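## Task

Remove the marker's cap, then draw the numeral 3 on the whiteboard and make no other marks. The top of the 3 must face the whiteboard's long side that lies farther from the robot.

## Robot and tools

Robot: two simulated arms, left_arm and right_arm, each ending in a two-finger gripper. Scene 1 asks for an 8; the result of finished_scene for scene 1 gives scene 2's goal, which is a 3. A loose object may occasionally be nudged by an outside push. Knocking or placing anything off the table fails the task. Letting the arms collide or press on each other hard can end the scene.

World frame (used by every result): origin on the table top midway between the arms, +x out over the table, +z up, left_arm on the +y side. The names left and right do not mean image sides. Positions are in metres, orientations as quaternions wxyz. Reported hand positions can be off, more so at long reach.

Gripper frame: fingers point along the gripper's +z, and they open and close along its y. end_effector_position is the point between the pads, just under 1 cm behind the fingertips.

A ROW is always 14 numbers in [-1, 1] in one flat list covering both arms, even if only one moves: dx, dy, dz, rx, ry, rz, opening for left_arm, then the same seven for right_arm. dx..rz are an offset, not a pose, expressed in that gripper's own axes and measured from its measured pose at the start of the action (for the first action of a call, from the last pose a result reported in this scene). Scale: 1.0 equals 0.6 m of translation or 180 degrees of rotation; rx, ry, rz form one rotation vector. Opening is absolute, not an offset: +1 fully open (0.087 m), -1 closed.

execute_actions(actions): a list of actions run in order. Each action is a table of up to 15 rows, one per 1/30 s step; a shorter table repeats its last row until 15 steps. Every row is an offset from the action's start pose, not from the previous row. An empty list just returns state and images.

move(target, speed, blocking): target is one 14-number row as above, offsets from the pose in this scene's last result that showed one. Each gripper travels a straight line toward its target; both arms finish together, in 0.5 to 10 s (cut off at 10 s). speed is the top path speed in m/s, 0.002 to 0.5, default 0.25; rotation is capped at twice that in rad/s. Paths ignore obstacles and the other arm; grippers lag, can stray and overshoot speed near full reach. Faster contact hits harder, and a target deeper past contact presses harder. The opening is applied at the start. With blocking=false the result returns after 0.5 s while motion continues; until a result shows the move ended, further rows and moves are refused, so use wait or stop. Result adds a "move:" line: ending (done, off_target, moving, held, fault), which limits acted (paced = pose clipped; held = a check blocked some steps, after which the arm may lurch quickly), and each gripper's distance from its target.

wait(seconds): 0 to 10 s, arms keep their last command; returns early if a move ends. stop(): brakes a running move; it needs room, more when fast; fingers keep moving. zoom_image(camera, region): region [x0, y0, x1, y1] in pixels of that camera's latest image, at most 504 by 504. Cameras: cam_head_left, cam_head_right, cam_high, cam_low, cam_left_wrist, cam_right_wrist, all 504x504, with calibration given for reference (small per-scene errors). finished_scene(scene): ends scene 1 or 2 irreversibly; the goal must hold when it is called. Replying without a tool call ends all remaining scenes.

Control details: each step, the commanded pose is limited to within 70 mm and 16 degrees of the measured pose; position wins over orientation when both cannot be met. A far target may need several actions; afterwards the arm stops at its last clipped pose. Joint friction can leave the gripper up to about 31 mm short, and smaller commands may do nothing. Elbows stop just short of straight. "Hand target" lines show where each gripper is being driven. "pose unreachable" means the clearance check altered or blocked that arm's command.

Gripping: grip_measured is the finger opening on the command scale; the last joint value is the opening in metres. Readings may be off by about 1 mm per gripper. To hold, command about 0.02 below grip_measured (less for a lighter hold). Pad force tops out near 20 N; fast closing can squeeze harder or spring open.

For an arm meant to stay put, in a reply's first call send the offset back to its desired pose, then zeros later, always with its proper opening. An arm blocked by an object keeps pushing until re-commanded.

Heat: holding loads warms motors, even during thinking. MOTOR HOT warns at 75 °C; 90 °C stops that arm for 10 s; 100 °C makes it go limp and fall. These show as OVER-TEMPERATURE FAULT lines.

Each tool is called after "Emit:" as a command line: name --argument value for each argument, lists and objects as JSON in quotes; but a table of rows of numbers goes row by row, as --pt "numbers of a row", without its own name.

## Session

Emit:
execute_actions --actions '[]'

Scene clock: 0.00 s.
left_arm: end_effector_position=(+0.2440, +0.1994, +0.1628) grip_measured=+1.000 end_effector_quat_wxyz=(-0.097, +0.686, -0.681, +0.235) | right_arm: end_effector_position=(+0.3937, -0.3320, +0.3455) grip_measured=+1.000 end_effector_quat_wxyz=(+0.690, +0.055, +0.720, -0.043)
Joint positions: left_arm=[ 0.298  1.214  1.029 -0.949  0.278 -1.436  0.087] | right_arm=[ 0.008  1.057  1.034 -0.021  0.009  0.015  0.087]
Joint velocities: left_arm=[ 0.027  0.012  0.007  0.007 -0.007  0.007  0.   ] | right_arm=[-0.007 -0.022 -0.002  0.037 -0.022 -0.007  0.   ]
Motor temperatures (°C, as the motors report them): left_arm=[20 23 26 23 21 19] | right_arm=[18 30 25 22 19 16]
Hand target (left_arm): +0.244, +0.199, +0.163; -0.097, +0.686, -0.681, +0.235
Hand target (right_arm): +0.394, -0.332, +0.346; +0.690, +0.055, +0.720, -0.043
camera_calibration (this result's frames):
cam_left_wrist: T_world_to_cam=[[0.892888, 0.0351915, 0.448901, -0.293735], [-0.368629, -0.515377, 0.773627, 0.0938898], [0.258578, -0.856241, -0.447202, 0.321958], [0, 0, 0, 1]] pos_world=[0.213632, 0.334399, 0.203203]
cam_right_wrist: T_world_to_cam=[[-0.139245, -0.990256, -0.00201197, -0.277691], [-0.775641, 0.110329, -0.621456, 0.575852], [0.615623, -0.0849738, -0.783446, 0.138175], [0, 0, 0, 1]] pos_world=[0.322924, -0.326777, 0.465561]

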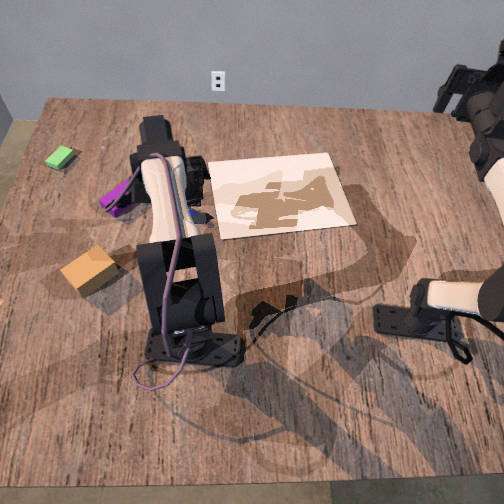

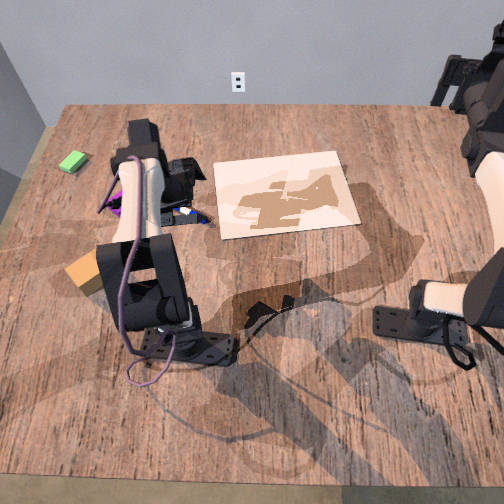

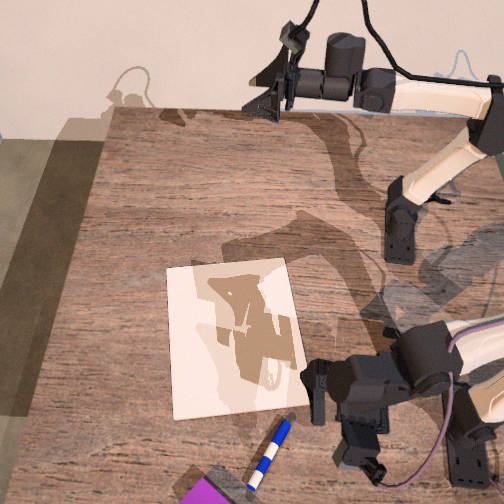

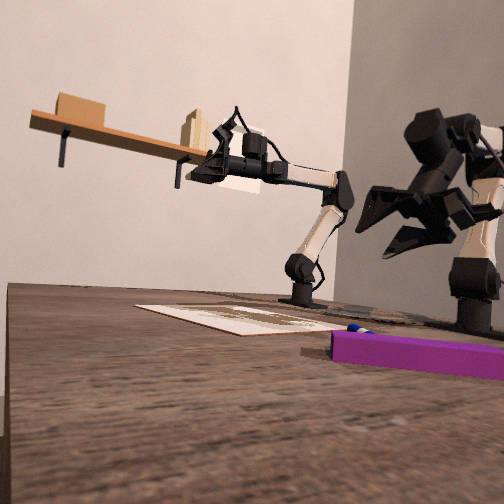

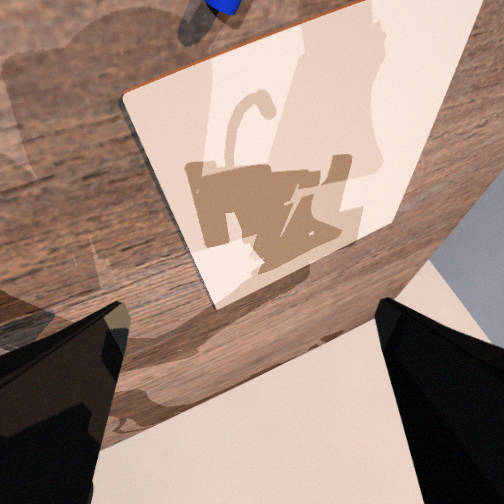

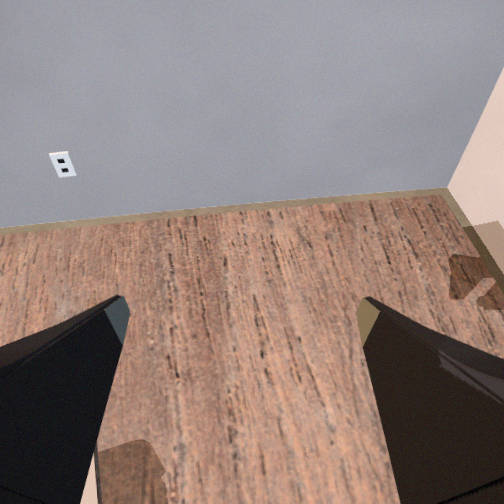

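Emit:
move --target '[-0.107,-0.093,0.145,-0.164,-0.023,0.16,1,0.21,0.32,-0.10,-0.43,0,0,1]' --speed 0.3

Scene clock: 20.63 s.
left_arm: end_effector_position=(+0.3385, +0.2513, +0.1054) grip_measured=+1.000 end_effector_quat_wxyz=(+0.011, -0.514, +0.858, -0.013) | right_arm: end_effector_position=(+0.3582, -0.1366, +0.2317) grip_measured=+1.000 end_effector_quat_wxyz=(+0.575, -0.389, +0.594, +0.406)
Joint positions: left_arm=[ 0.245  2.056  1.848 -1.332  0.016 -0.929  0.087] | right_arm=[ 0.072  1.401  0.768  0.605 -1.259  0.007  0.087]
Joint velocities: left_arm=[ 0.012 -0.022 -0.002  0.051  0.051  0.051  0.   ] | right_arm=[-0.012 -0.007 -0.002  0.007  0.022  0.066  0.   ]
Motor temperatures (°C, as the motors report them): left_arm=[20 23 29 24 21 19] | right_arm=[18 29 27 26 19 16]
Hand target (left_arm): +0.335, +0.250, +0.100; -0.002, -0.506, +0.862, -0.001
Hand target (right_arm): +0.357, -0.133, +0.224; +0.566, -0.389, +0.596, +0.416
Off the commanded pose (left_arm): 0.006 m, 2 deg.
Off the commanded pose (right_arm): 0.009 m, 1 deg.
move: done
camera_calibration (this result's frames):
cam_left_wrist: T_world_to_cam=[[0.87399, -0.485256, 0.0258621, -0.172398], [-0.342681, -0.577717, 0.740819, 0.210207], [-0.344546, -0.656331, -0.671206, 0.493754], [0, 0, 0, 1]] pos_world=[0.392829, 0.361849, 0.180144]
cam_right_wrist: T_world_to_cam=[[0.929196, -0.368953, -0.0216274, -0.382689], [-0.29411, -0.702733, -0.647816, 0.178568], [0.223816, 0.608309, -0.76149, 0.317418], [0, 0, 0, 1]] pos_world=[0.337069, -0.208797, 0.349113]

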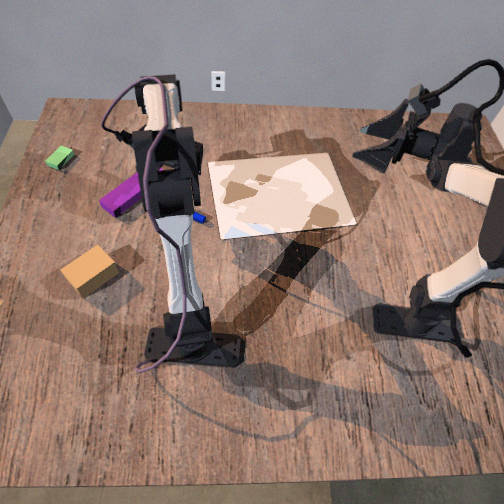

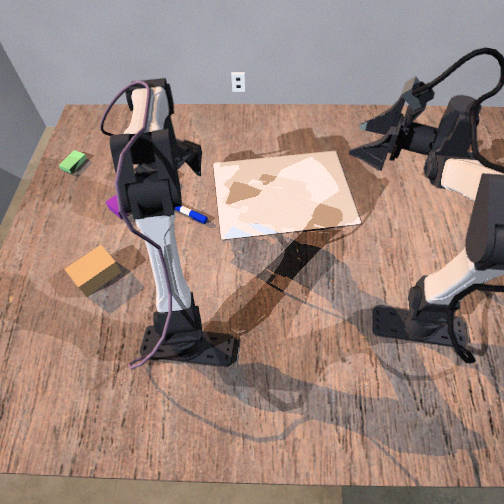

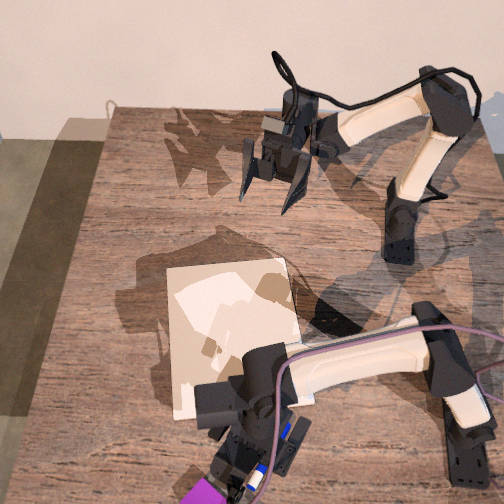

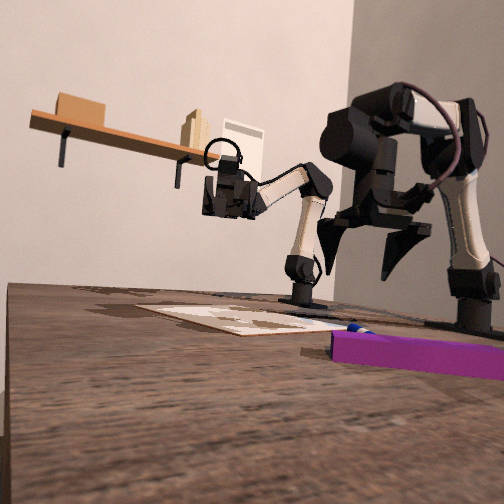

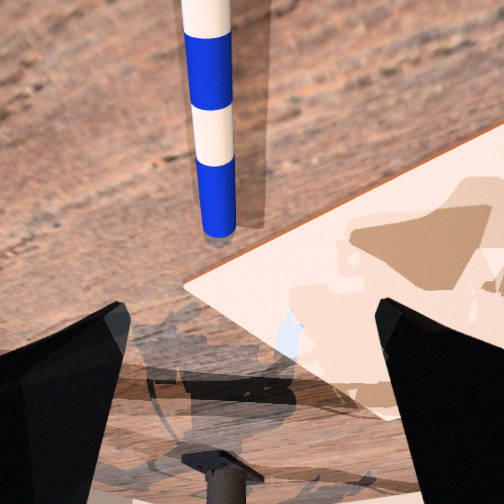

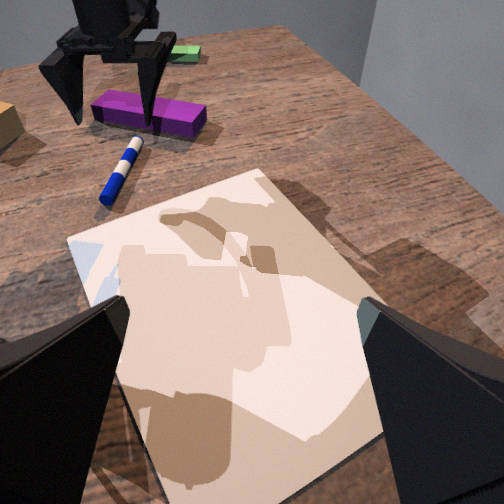

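Emit:
move --target '[0.032,0.036,0.11,0,0.008,0,0.3,0,0,0,0,0,0,1]' --speed 0.1

Scene clock: 28.40 s.
left_arm: end_effector_position=(+0.3116, +0.2458, +0.0384) grip_measured=+0.300 end_effector_quat_wxyz=(-0.004, -0.514, +0.858, -0.011) | right_arm: end_effector_position=(+0.3581, -0.1365, +0.2322) grip_measured=+1.000 end_effector_quat_wxyz=(+0.576, -0.390, +0.593, +0.405)
Joint positions: left_arm=[ 0.245  2.008  1.505 -1.067  0.024 -0.929  0.057] | right_arm=[ 0.072  1.401  0.768  0.609 -1.261  0.009  0.087]
Joint velocities: left_arm=[ 0.002  0.002  0.007 -0.037 -0.007  0.007  0.   ] | right_arm=[-0.002  0.022  0.002 -0.007  0.051  0.037  0.   ]
Motor temperatures (°C, as the motors report them): left_arm=[20 25 30 24 21 19] | right_arm=[18 29 27 26 19 16]
Hand target (left_arm): +0.312, +0.243, +0.039; +0.000, -0.514, +0.858, -0.020
Hand target (right_arm): +0.358, -0.137, +0.232; +0.576, -0.389, +0.594, +0.405
Off the commanded pose (left_arm): 0.002 m, 1 deg.
Off the commanded pose (right_arm): 0.001 m, 0 deg.
move: done
camera_calibration (this result's frames):
cam_left_wrist: T_world_to_cam=[[0.87421, -0.485495, 0.00721747, -0.149109], [-0.321842, -0.56827, 0.757289, 0.238], [-0.363559, -0.664352, -0.65304, 0.443097], [0, 0, 0, 1]] pos_world=[0.368043, 0.357229, 0.110202]
cam_right_wrist: T_world_to_cam=[[0.92967, -0.367895, -0.0191685, -0.383189], [-0.291519, -0.70286, -0.648848, 0.178253], [0.225235, 0.608803, -0.760676, 0.317158], [0, 0, 0, 1]] pos_world=[0.336768, -0.208773, 0.349568]

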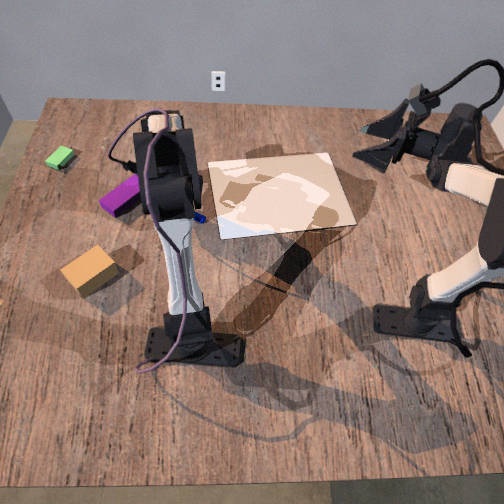

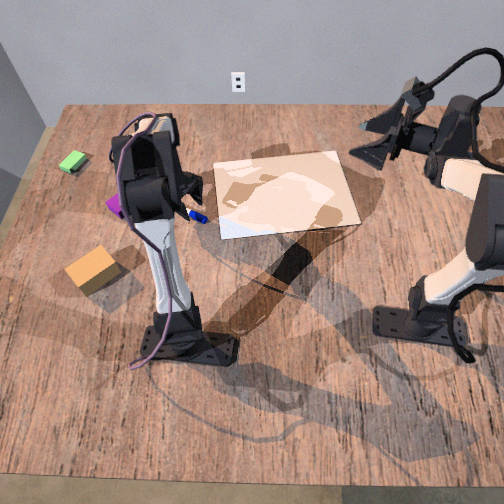

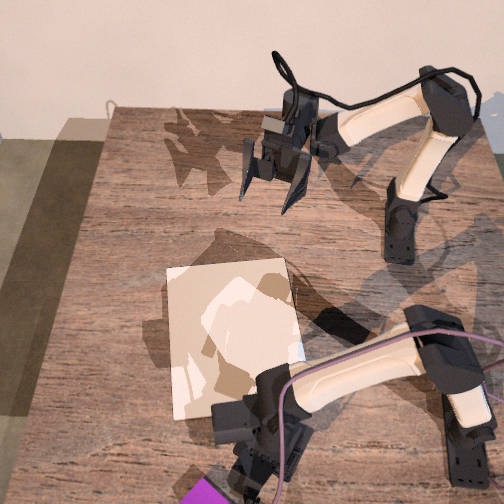

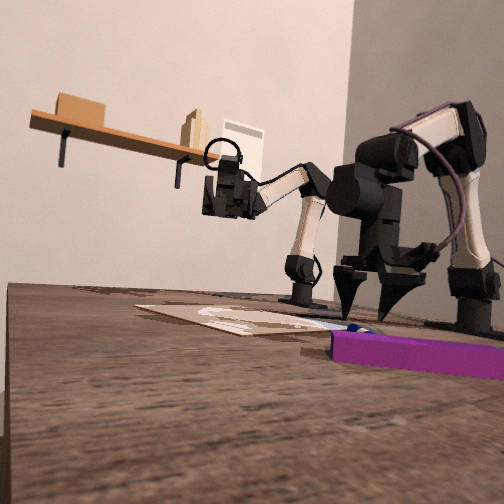

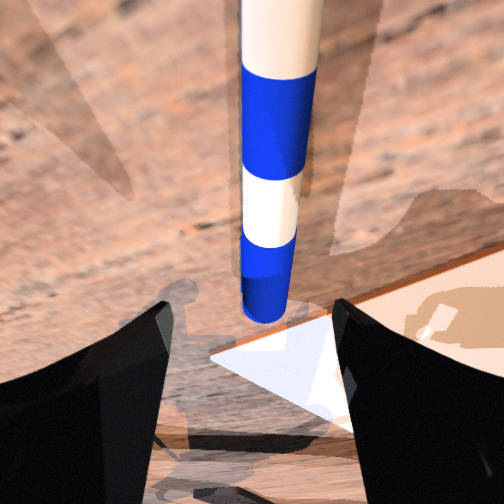

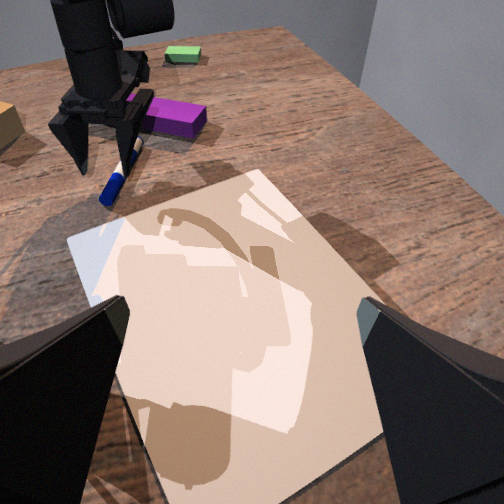

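Emit:
move --target '[0,-0.008,0,0,0,0.95,0.3,0,0,0,0,0,0,1]' --speed 0.5

Emit:
move --target '[0,0,0.05,0,0,0,0.3,0,0,0,0,0,0,1]' --speed 0.05

Scene clock: 40.30 s.
left_arm: end_effector_position=(+0.3169, +0.2437, +0.0395) grip_measured=+0.300 end_effector_quat_wxyz=(+0.007, +0.811, +0.585, -0.010) | right_arm: end_effector_position=(+0.3581, -0.1365, +0.2322) grip_measured=+1.000 end_effector_quat_wxyz=(+0.576, -0.390, +0.593, +0.405)
Joint positions: left_arm=[ 0.03   1.9    1.365 -1.041  0.024  1.829  0.057] | right_arm=[ 0.072  1.401  0.768  0.609 -1.261  0.009  0.087]
Joint velocities: left_arm=[-0.022  0.022 -0.017 -0.051 -0.022  0.051 -0.001] | right_arm=[ 0.007 -0.012 -0.012  0.037 -0.066 -0.095  0.   ]
Motor temperatures (°C, as the motors report them): left_arm=[20 28 30 23 21 19] | right_arm=[18 30 27 26 19 16]
Hand target (left_arm): +0.316, +0.243, +0.039; +0.011, +0.815, +0.580, -0.005
Hand target (right_arm): +0.358, -0.136, +0.232; +0.576, -0.390, +0.593, +0.405
Off the commanded pose (left_arm): 0.002 m, 1 deg.
Off the commanded pose (right_arm): 0.000 m, 0 deg.
move: done
camera_calibration (this result's frames):
cam_left_wrist: T_world_to_cam=[[-0.943664, 0.330773, -0.00936812, 0.223028], [0.219996, 0.648272, 0.728935, -0.229378], [0.247185, 0.685808, -0.684519, -0.0769718], [0, 0, 0, 1]] pos_world=[0.279952, 0.127715, 0.116602]
cam_right_wrist: T_world_to_cam=[[0.92967, -0.367895, -0.0191685, -0.383189], [-0.291519, -0.70286, -0.648848, 0.178253], [0.225235, 0.608803, -0.760676, 0.317158], [0, 0, 0, 1]] pos_world=[0.336768, -0.208773, 0.349568]

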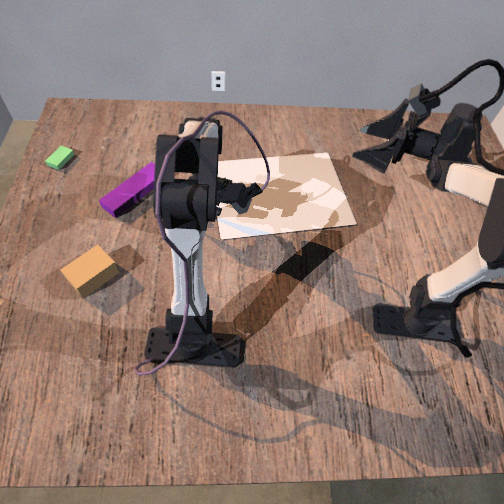

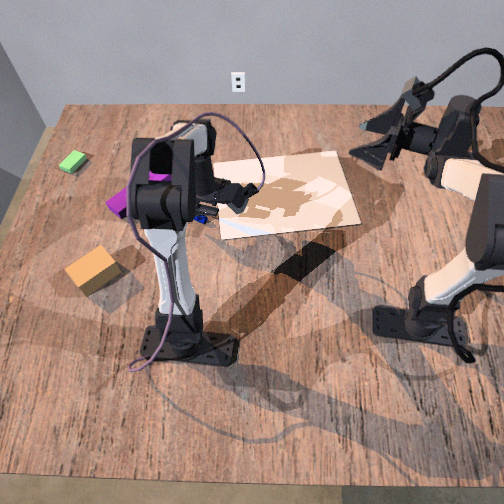

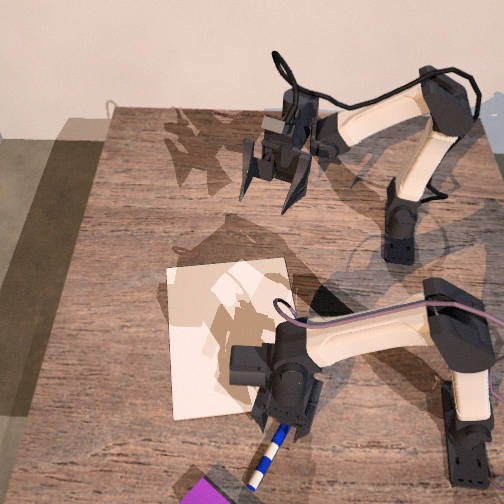

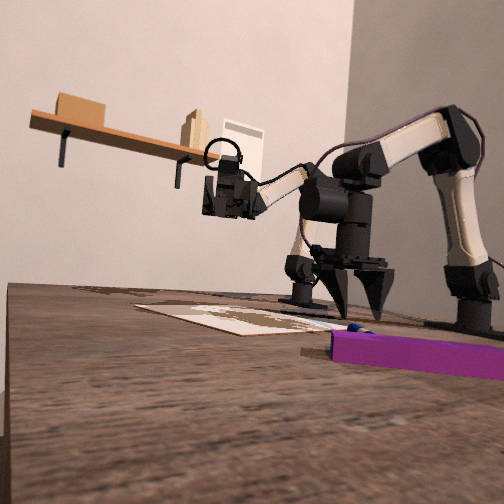

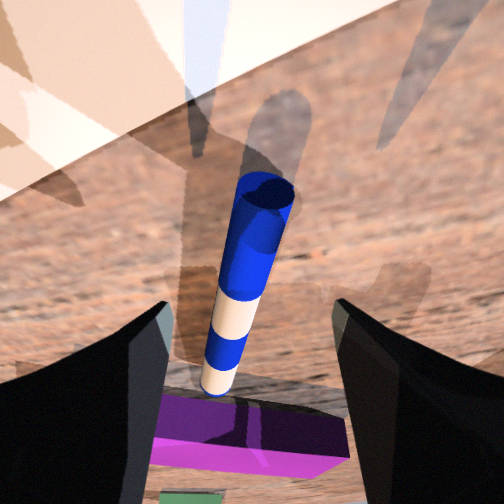

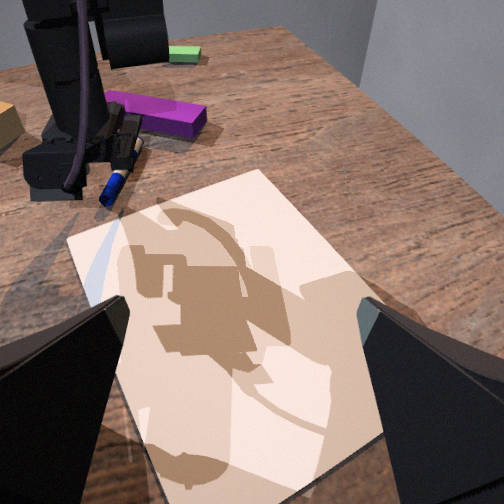

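Scene clock: 41.33 s.
left_arm: end_effector_position=(+0.3196, +0.2435, +0.0218) grip_measured=+0.300 end_effector_quat_wxyz=(+0.014, +0.811, +0.585, -0.002) | right_arm: end_effector_position=(+0.3581, -0.1365, +0.2322) grip_measured=+1.000 end_effector_quat_wxyz=(+0.576, -0.390, +0.593, +0.405)
Joint positions: left_arm=[ 0.03   1.914  1.308 -0.95   0.024  1.829  0.057] | right_arm=[ 0.072  1.401  0.768  0.609 -1.261  0.009  0.087]
Joint velocities: left_arm=[-0.046 -0.002  0.012 -0.037 -0.037 -0.037  0.001] | right_arm=[-0.017 -0.002 -0.002  0.051  0.007 -0.081  0.   ]
Motor temperatures (°C, as the motors report them): left_arm=[20 28 30 23 21 19] | right_arm=[18 30 27 26 19 16]
Hand target (left_arm): +0.316, +0.243, +0.010; +0.007, +0.811, +0.585, -0.010
Hand target (right_arm): +0.358, -0.136, +0.232; +0.576, -0.390, +0.593, +0.405
Off the commanded pose (left_arm): 0.013 m, 1 deg.
Off the commanded pose (right_arm): 0.000 m, 0 deg.
move: off_target (left_arm)
camera_calibration (this result's frames):
cam_left_wrist: T_world_to_cam=[[-0.943152, 0.331109, -0.0288349, 0.2257], [0.205493, 0.649121, 0.732403, -0.212612], [0.261222, 0.684842, -0.68026, -0.0939917], [0, 0, 0, 1]] pos_world=[0.281113, 0.127649, 0.0982873]
cam_right_wrist: T_world_to_cam=[[0.92967, -0.367895, -0.0191685, -0.383189], [-0.291519, -0.70286, -0.648848, 0.178253], [0.225235, 0.608803, -0.760676, 0.317158], [0, 0, 0, 1]] pos_world=[0.336768, -0.208773, 0.349568]

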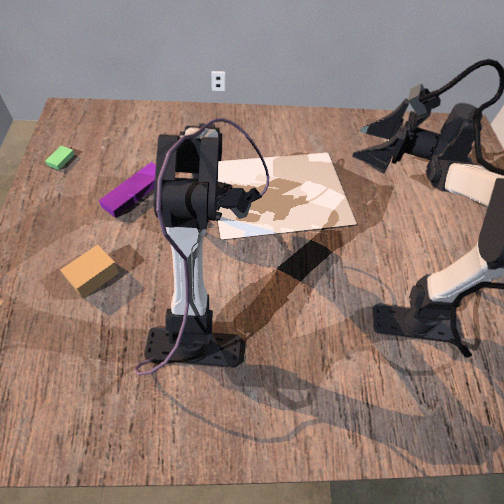

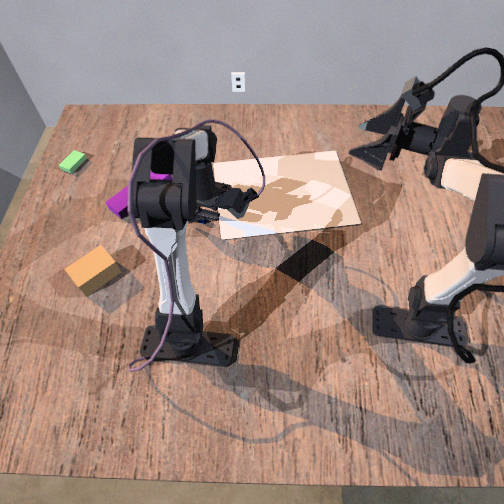

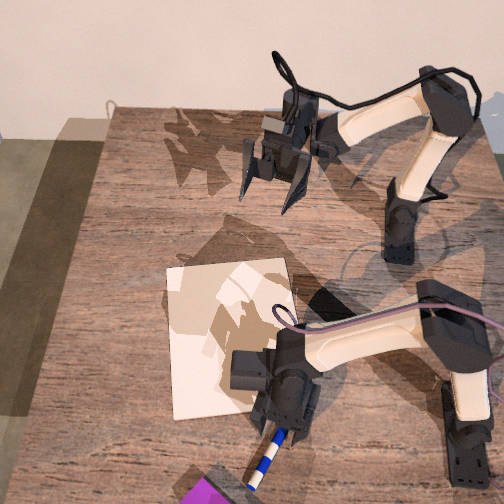

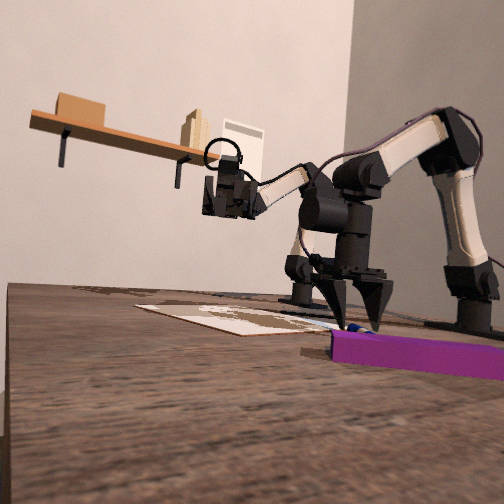

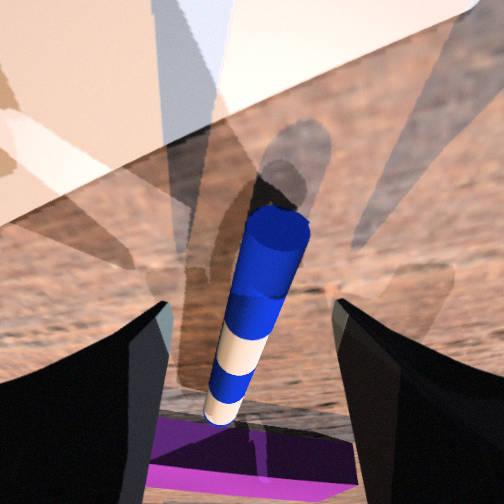

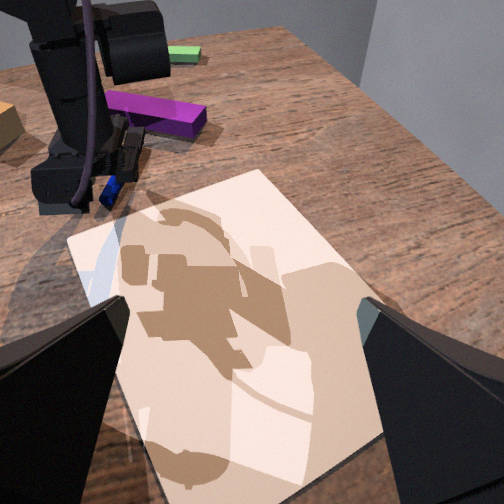

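Emit:
execute_actions --actions '[[[0,-0.006,0.042,0,0,0.07,0.1,0,0,0,0,0,0,1]],[[0,0,0.01,0,0,0,-0.3,0,0,0,0,0,0,1]],[[0,0,0.01,0,0,0,-0.62,0,0,0,0,0,0,1]]]'

Scene clock: 45.73 s.
left_arm: end_effector_position=(+0.3157, +0.2429, +0.0090) grip_measured=-0.575 end_effector_quat_wxyz=(+0.008, +0.866, +0.501, +0.000) | right_arm: end_effector_position=(+0.3581, -0.1365, +0.2322) grip_measured=+1.000 end_effector_quat_wxyz=(+0.576, -0.390, +0.593, +0.405)
Joint positions: left_arm=[ 0.031  1.897  1.229 -0.893  0.013  2.031  0.019] | right_arm=[ 0.072  1.401  0.768  0.609 -1.261  0.009  0.087]
Joint velocities: left_arm=[-0.017 -0.012 -0.002 -0.007 -0.051 -0.037  0.   ] | right_arm=[ 0.002  0.002 -0.002 -0.007 -0.037  0.037  0.   ]
Motor temperatures (°C, as the motors report them): left_arm=[20 29 29 23 21 19] | right_arm=[18 30 28 26 19 16]
Hand target (left_arm): +0.316, +0.243, +0.003; +0.009, +0.866, +0.501, -0.000
Hand target (right_arm): +0.358, -0.136, +0.232; +0.576, -0.390, +0.593, +0.405
Off the commanded pose (left_arm): 0.006 m, 0 deg.
Off the commanded pose (right_arm): 0.000 m, 0 deg.
camera_calibration (this result's frames):
cam_left_wrist: T_world_to_cam=[[-0.858506, 0.512301, -0.0226888, 0.151047], [0.33006, 0.585888, 0.740133, -0.226106], [0.392464, 0.62792, -0.672078, -0.128921], [0, 0, 0, 1]] pos_world=[0.254901, 0.136043, 0.0841304]
cam_right_wrist: T_world_to_cam=[[0.92967, -0.367895, -0.0191685, -0.383189], [-0.291519, -0.70286, -0.648848, 0.178253], [0.225235, 0.608803, -0.760676, 0.317158], [0, 0, 0, 1]] pos_world=[0.336768, -0.208773, 0.349568]

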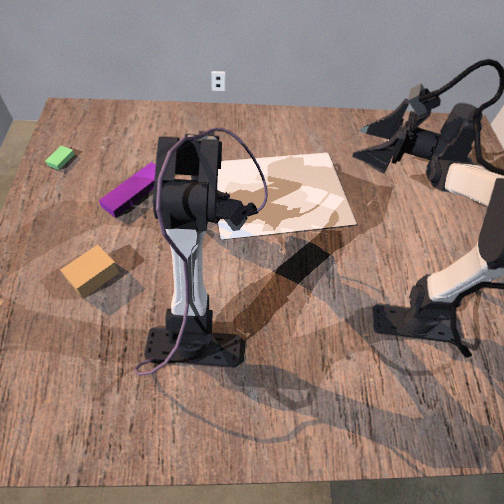

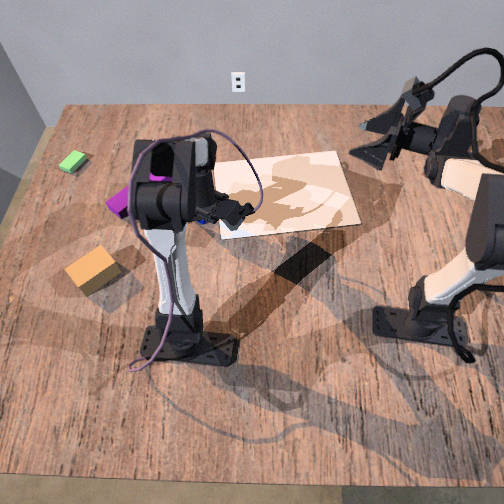

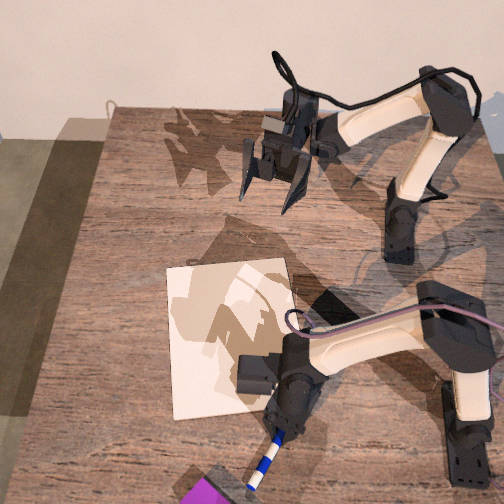

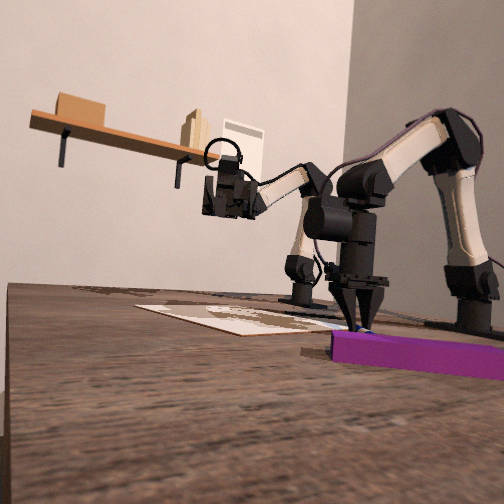

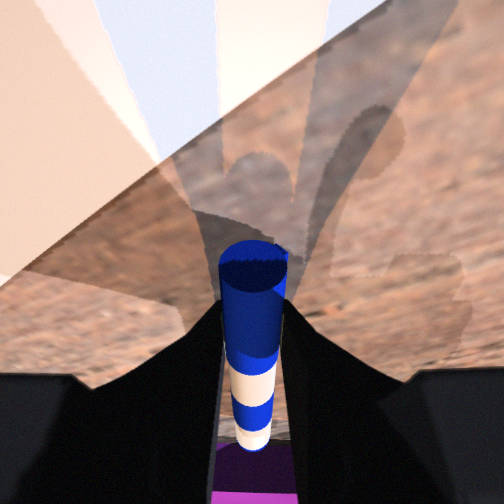

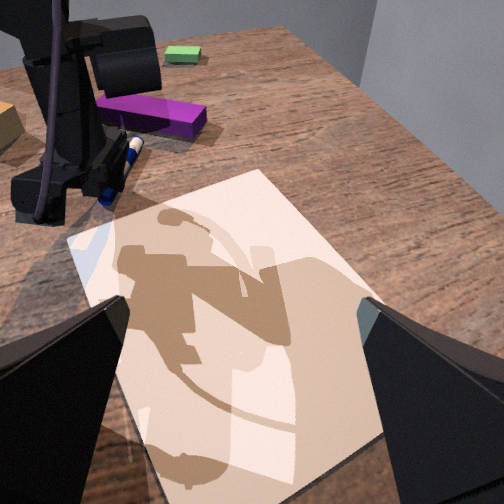

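Emit:
move --target '[0,0,-0.2,0,0,-0.11,-0.62,0.18,0.14,0.03,0,0,0,1]' --speed 0.15

Emit:
move --target '[-0.217,0.115,0,0,0,-0.935,-0.62,0,0,0,0,0,0,1]' --speed 0.4

Scene clock: 67.10 s.
left_arm: end_effector_position=(+0.3192, +0.2468, +0.1275) grip_measured=-0.575 end_effector_quat_wxyz=(+0.014, +0.767, +0.641, +0.005) | right_arm: end_effector_position=(+0.2927, -0.0914, +0.1372) grip_measured=+1.000 end_effector_quat_wxyz=(+0.588, -0.400, +0.581, +0.395)
Joint positions: left_arm=[ 0.031  1.858  1.661 -1.347  0.013  1.688  0.019] | right_arm=[ 0.262  1.44   0.298  1.151 -1.071 -0.004  0.087]
Joint velocities: left_arm=[ 0.007 -0.007 -0.007 -0.051 -0.007  0.037 -0.   ] | right_arm=[-0.007 -0.017  0.007  0.007 -0.007  0.007  0.   ]
Motor temperatures (°C, as the motors report them): left_arm=[20 30 29 23 21 19] | right_arm=[18 30 28 26 19 16]
Hand target (left_arm): +0.316, +0.245, +0.129; +0.008, +0.767, +0.642, -0.001
Hand target (right_arm): +0.286, -0.090, +0.124; +0.575, -0.392, +0.595, +0.403
Off the commanded pose (left_arm): 0.005 m, 1 deg.
Off the commanded pose (right_arm): 0.014 m, 3 deg.
move: off_target (right_arm)
camera_calibration (this result's frames):
cam_left_wrist: T_world_to_cam=[[-0.980425, 0.193723, -0.0352008, 0.273885], [0.105145, 0.666279, 0.738252, -0.265006], [0.16647, 0.720099, -0.673606, -0.00346077], [0, 0, 0, 1]] pos_world=[0.296963, 0.126002, 0.202951]
cam_right_wrist: T_world_to_cam=[[0.929535, -0.367881, 0.025075, -0.313619], [-0.261784, -0.706289, -0.657743, 0.121382], [0.259681, 0.604831, -0.752825, 0.220653], [0, 0, 0, 1]] pos_world=[0.265996, -0.163101, 0.253815]

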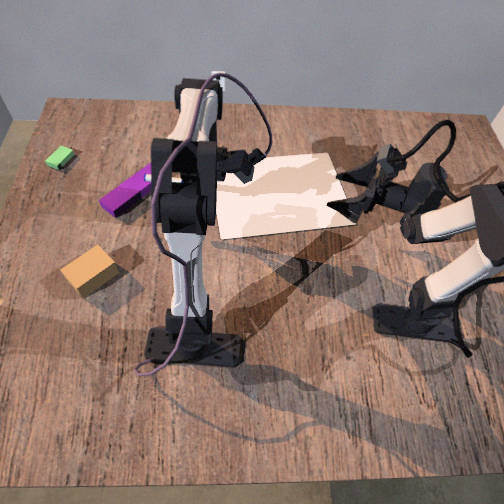

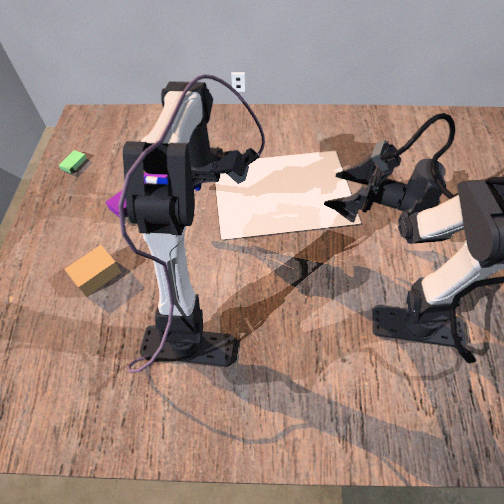

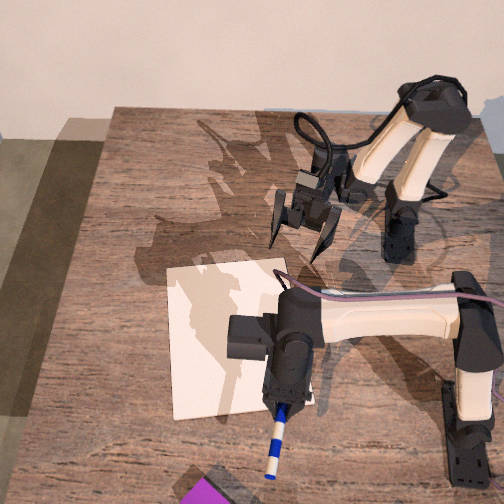

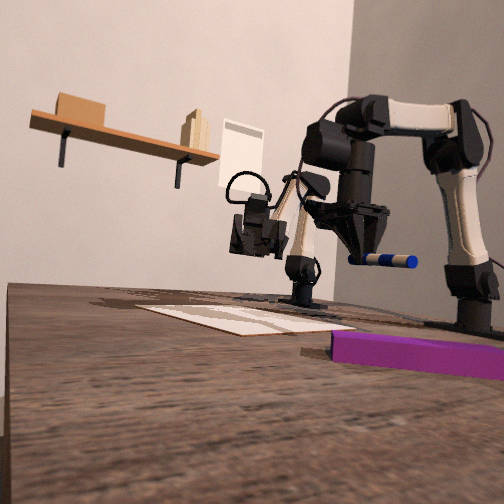

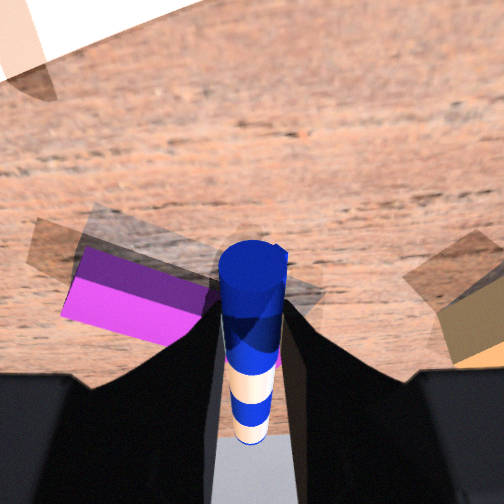

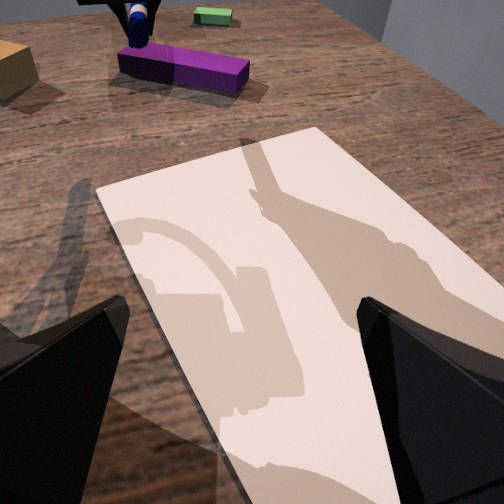

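Scene clock: 71.43 s.
left_arm: end_effector_position=(+0.3715, +0.1089, +0.1319) grip_measured=-0.574 end_effector_quat_wxyz=(+0.011, -0.558, +0.830, -0.020) | right_arm: end_effector_position=(+0.2927, -0.0914, +0.1372) grip_measured=+1.000 end_effector_quat_wxyz=(+0.588, -0.400, +0.581, +0.395)
Joint positions: left_arm=[-0.092  2.216  2.202 -1.512  0.013 -1.369  0.019] | right_arm=[ 0.262  1.44   0.298  1.151 -1.071 -0.004  0.087]
Joint velocities: left_arm=[-0.022  0.007 -0.002 -0.051  0.081  0.051 -0.   ] | right_arm=[-0.002 -0.012  0.002 -0.037 -0.037  0.051  0.   ]
Motor temperatures (°C, as the motors report them): left_arm=[20 30 30 23 21 19] | right_arm=[18 30 28 26 19 16]
Hand target (left_arm): +0.365, +0.107, +0.131; +0.006, -0.559, +0.829, -0.013
Hand target (right_arm): +0.293, -0.091, +0.137; +0.588, -0.400, +0.581, +0.395
Off the commanded pose (left_arm): 0.008 m, 1 deg.
Off the commanded pose (right_arm): 0.000 m, 0 deg.
move: done
camera_calibration (this result's frames):
cam_left_wrist: T_world_to_cam=[[0.919041, -0.392266, 0.0386239, -0.29953], [-0.28729, -0.599541, 0.747004, 0.10063], [-0.269868, -0.697623, -0.663696, 0.405172], [0, 0, 0, 1]] pos_world=[0.413533, 0.225494, 0.205309]
cam_right_wrist: T_world_to_cam=[[0.929535, -0.367881, 0.025075, -0.313619], [-0.261784, -0.706289, -0.657743, 0.121382], [0.259681, 0.604831, -0.752825, 0.220653], [0, 0, 0, 1]] pos_world=[0.265996, -0.163101, 0.253815]

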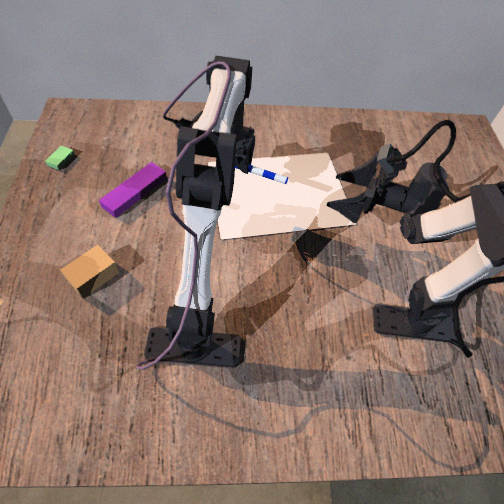

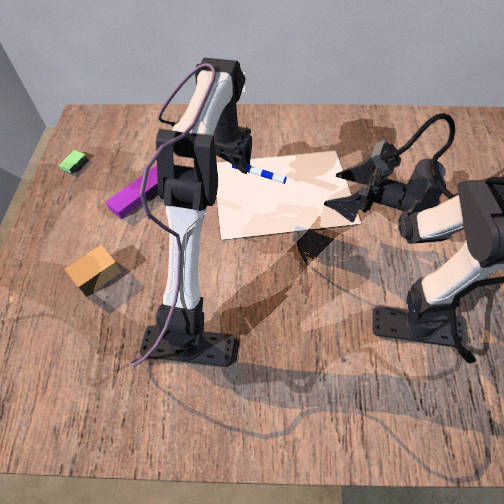

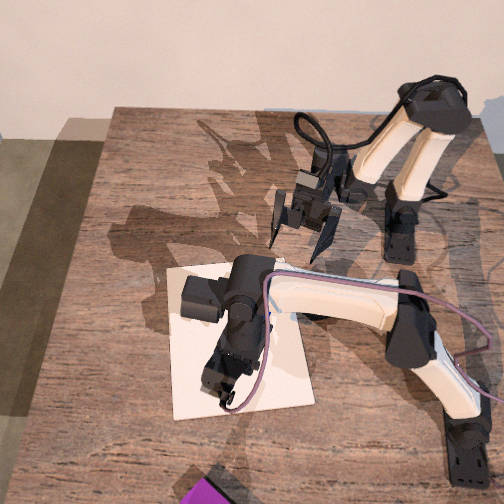

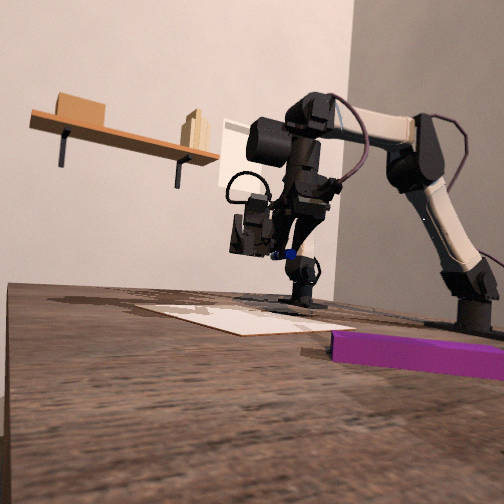

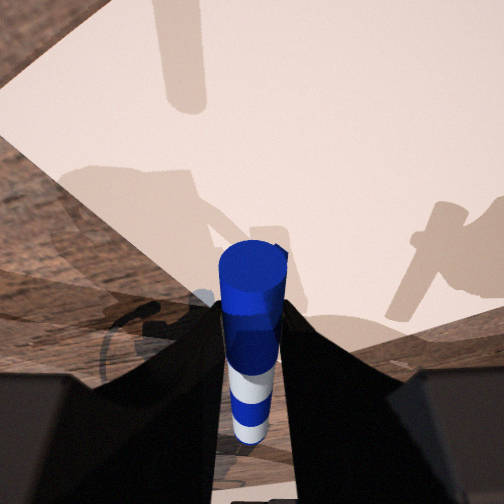

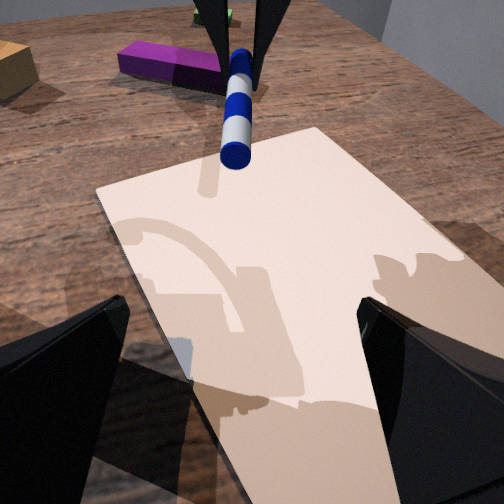

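Aligned. Distance 0.215; advance 0.15.

Emit:
move --target '[0,0,0,0,0,0,-0.62,0.03,0,0.25,0,0,0,0.3]' --speed 0.1

Scene clock: 76.47 s.
left_arm: end_effector_position=(+0.3716, +0.1088, +0.1319) grip_measured=-0.574 end_effector_quat_wxyz=(+0.011, -0.559, +0.829, -0.020) | right_arm: end_effector_position=(+0.3433, +0.0421, +0.1221) grip_measured=+0.300 end_effector_quat_wxyz=(+0.587, -0.404, +0.581, +0.392)
Joint positions: left_arm=[-0.092  2.216  2.202 -1.512  0.013 -1.372  0.019] | right_arm=[ 0.682  1.831  0.647  1.182 -0.653 -0.02   0.057]
Joint velocities: left_arm=[-0.027 -0.007 -0.022 -0.066 -0.007  0.022  0.   ] | right_arm=[-0.017  0.012 -0.007  0.037  0.037 -0.037  0.   ]
Motor temperatures (°C, as the motors report them): left_arm=[20 32 30 23 21 19] | right_arm=[18 30 28 26 19 16]
Hand target (left_arm): +0.371, +0.109, +0.132; +0.011, -0.558, +0.830, -0.020
Hand target (right_arm): +0.348, +0.047, +0.120; +0.587, -0.405, +0.582, +0.390
Off the commanded pose (left_arm): 0.000 m, 0 deg.
Off the commanded pose (right_arm): 0.008 m, 1 deg.
move: done
camera_calibration (this result's frames):
cam_left_wrist: T_world_to_cam=[[0.920235, -0.389458, 0.0386133, -0.300405], [-0.285413, -0.600319, 0.747099, 0.100006], [-0.267783, -0.698527, -0.66359, 0.404484], [0, 0, 0, 1]] pos_world=[0.4133, 0.225583, 0.205297]
cam_right_wrist: T_world_to_cam=[[0.930126, -0.365892, 0.031433, -0.312213], [-0.258133, -0.712268, -0.652718, 0.217381], [0.261213, 0.598996, -0.756949, 0.115574], [0, 0, 0, 1]] pos_world=[0.316321, -0.0286311, 0.239186]

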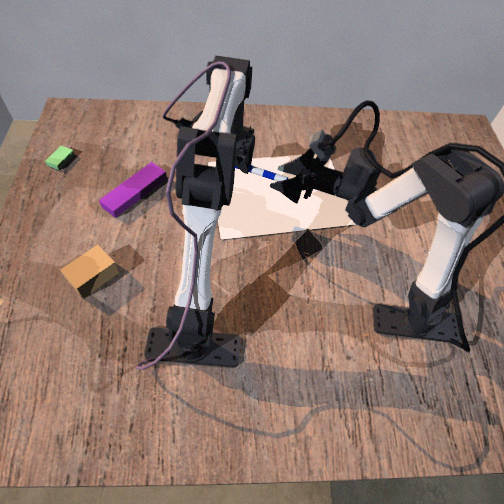

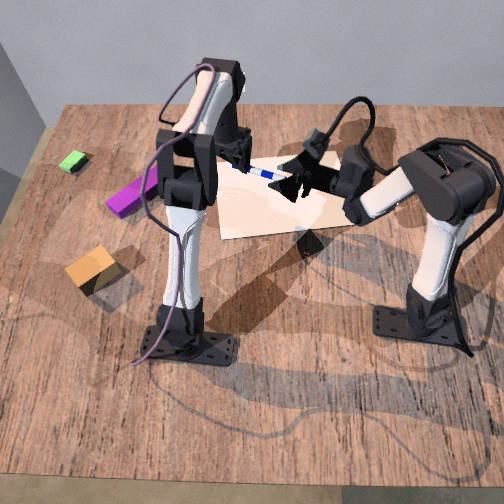

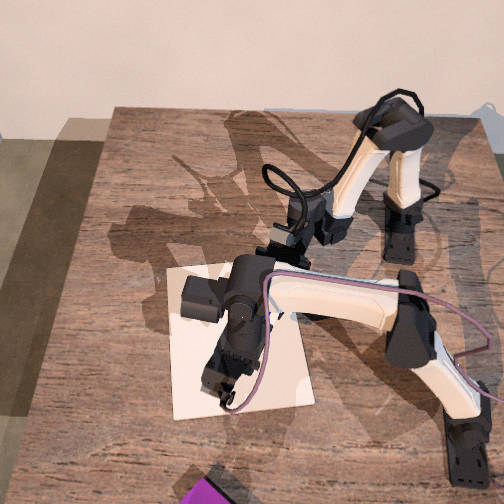

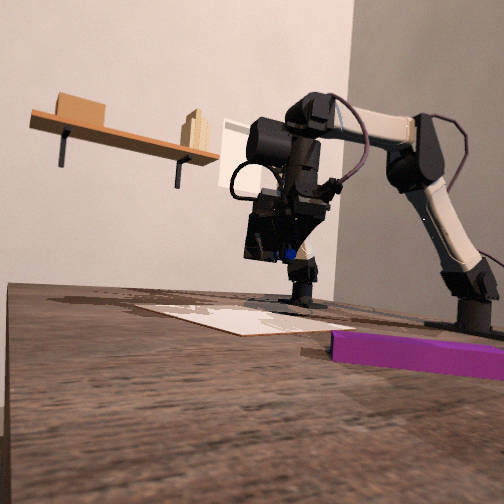

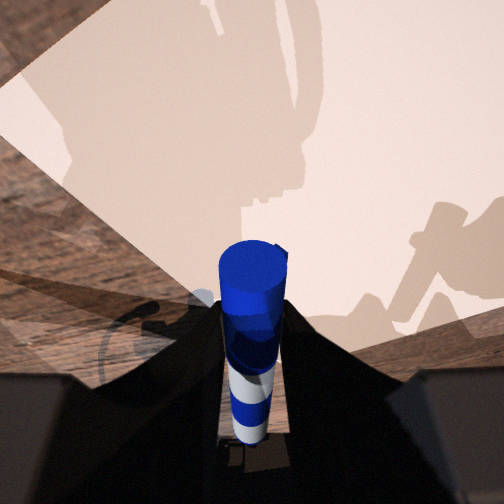

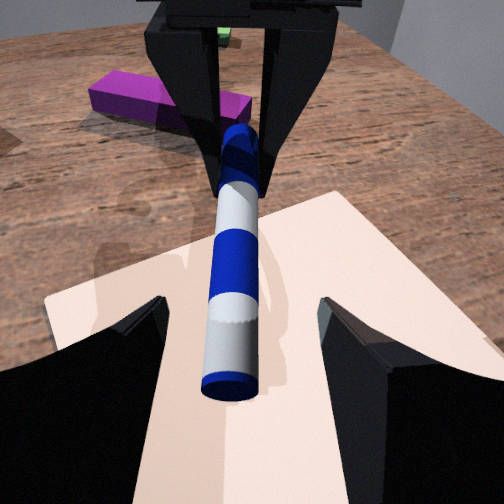

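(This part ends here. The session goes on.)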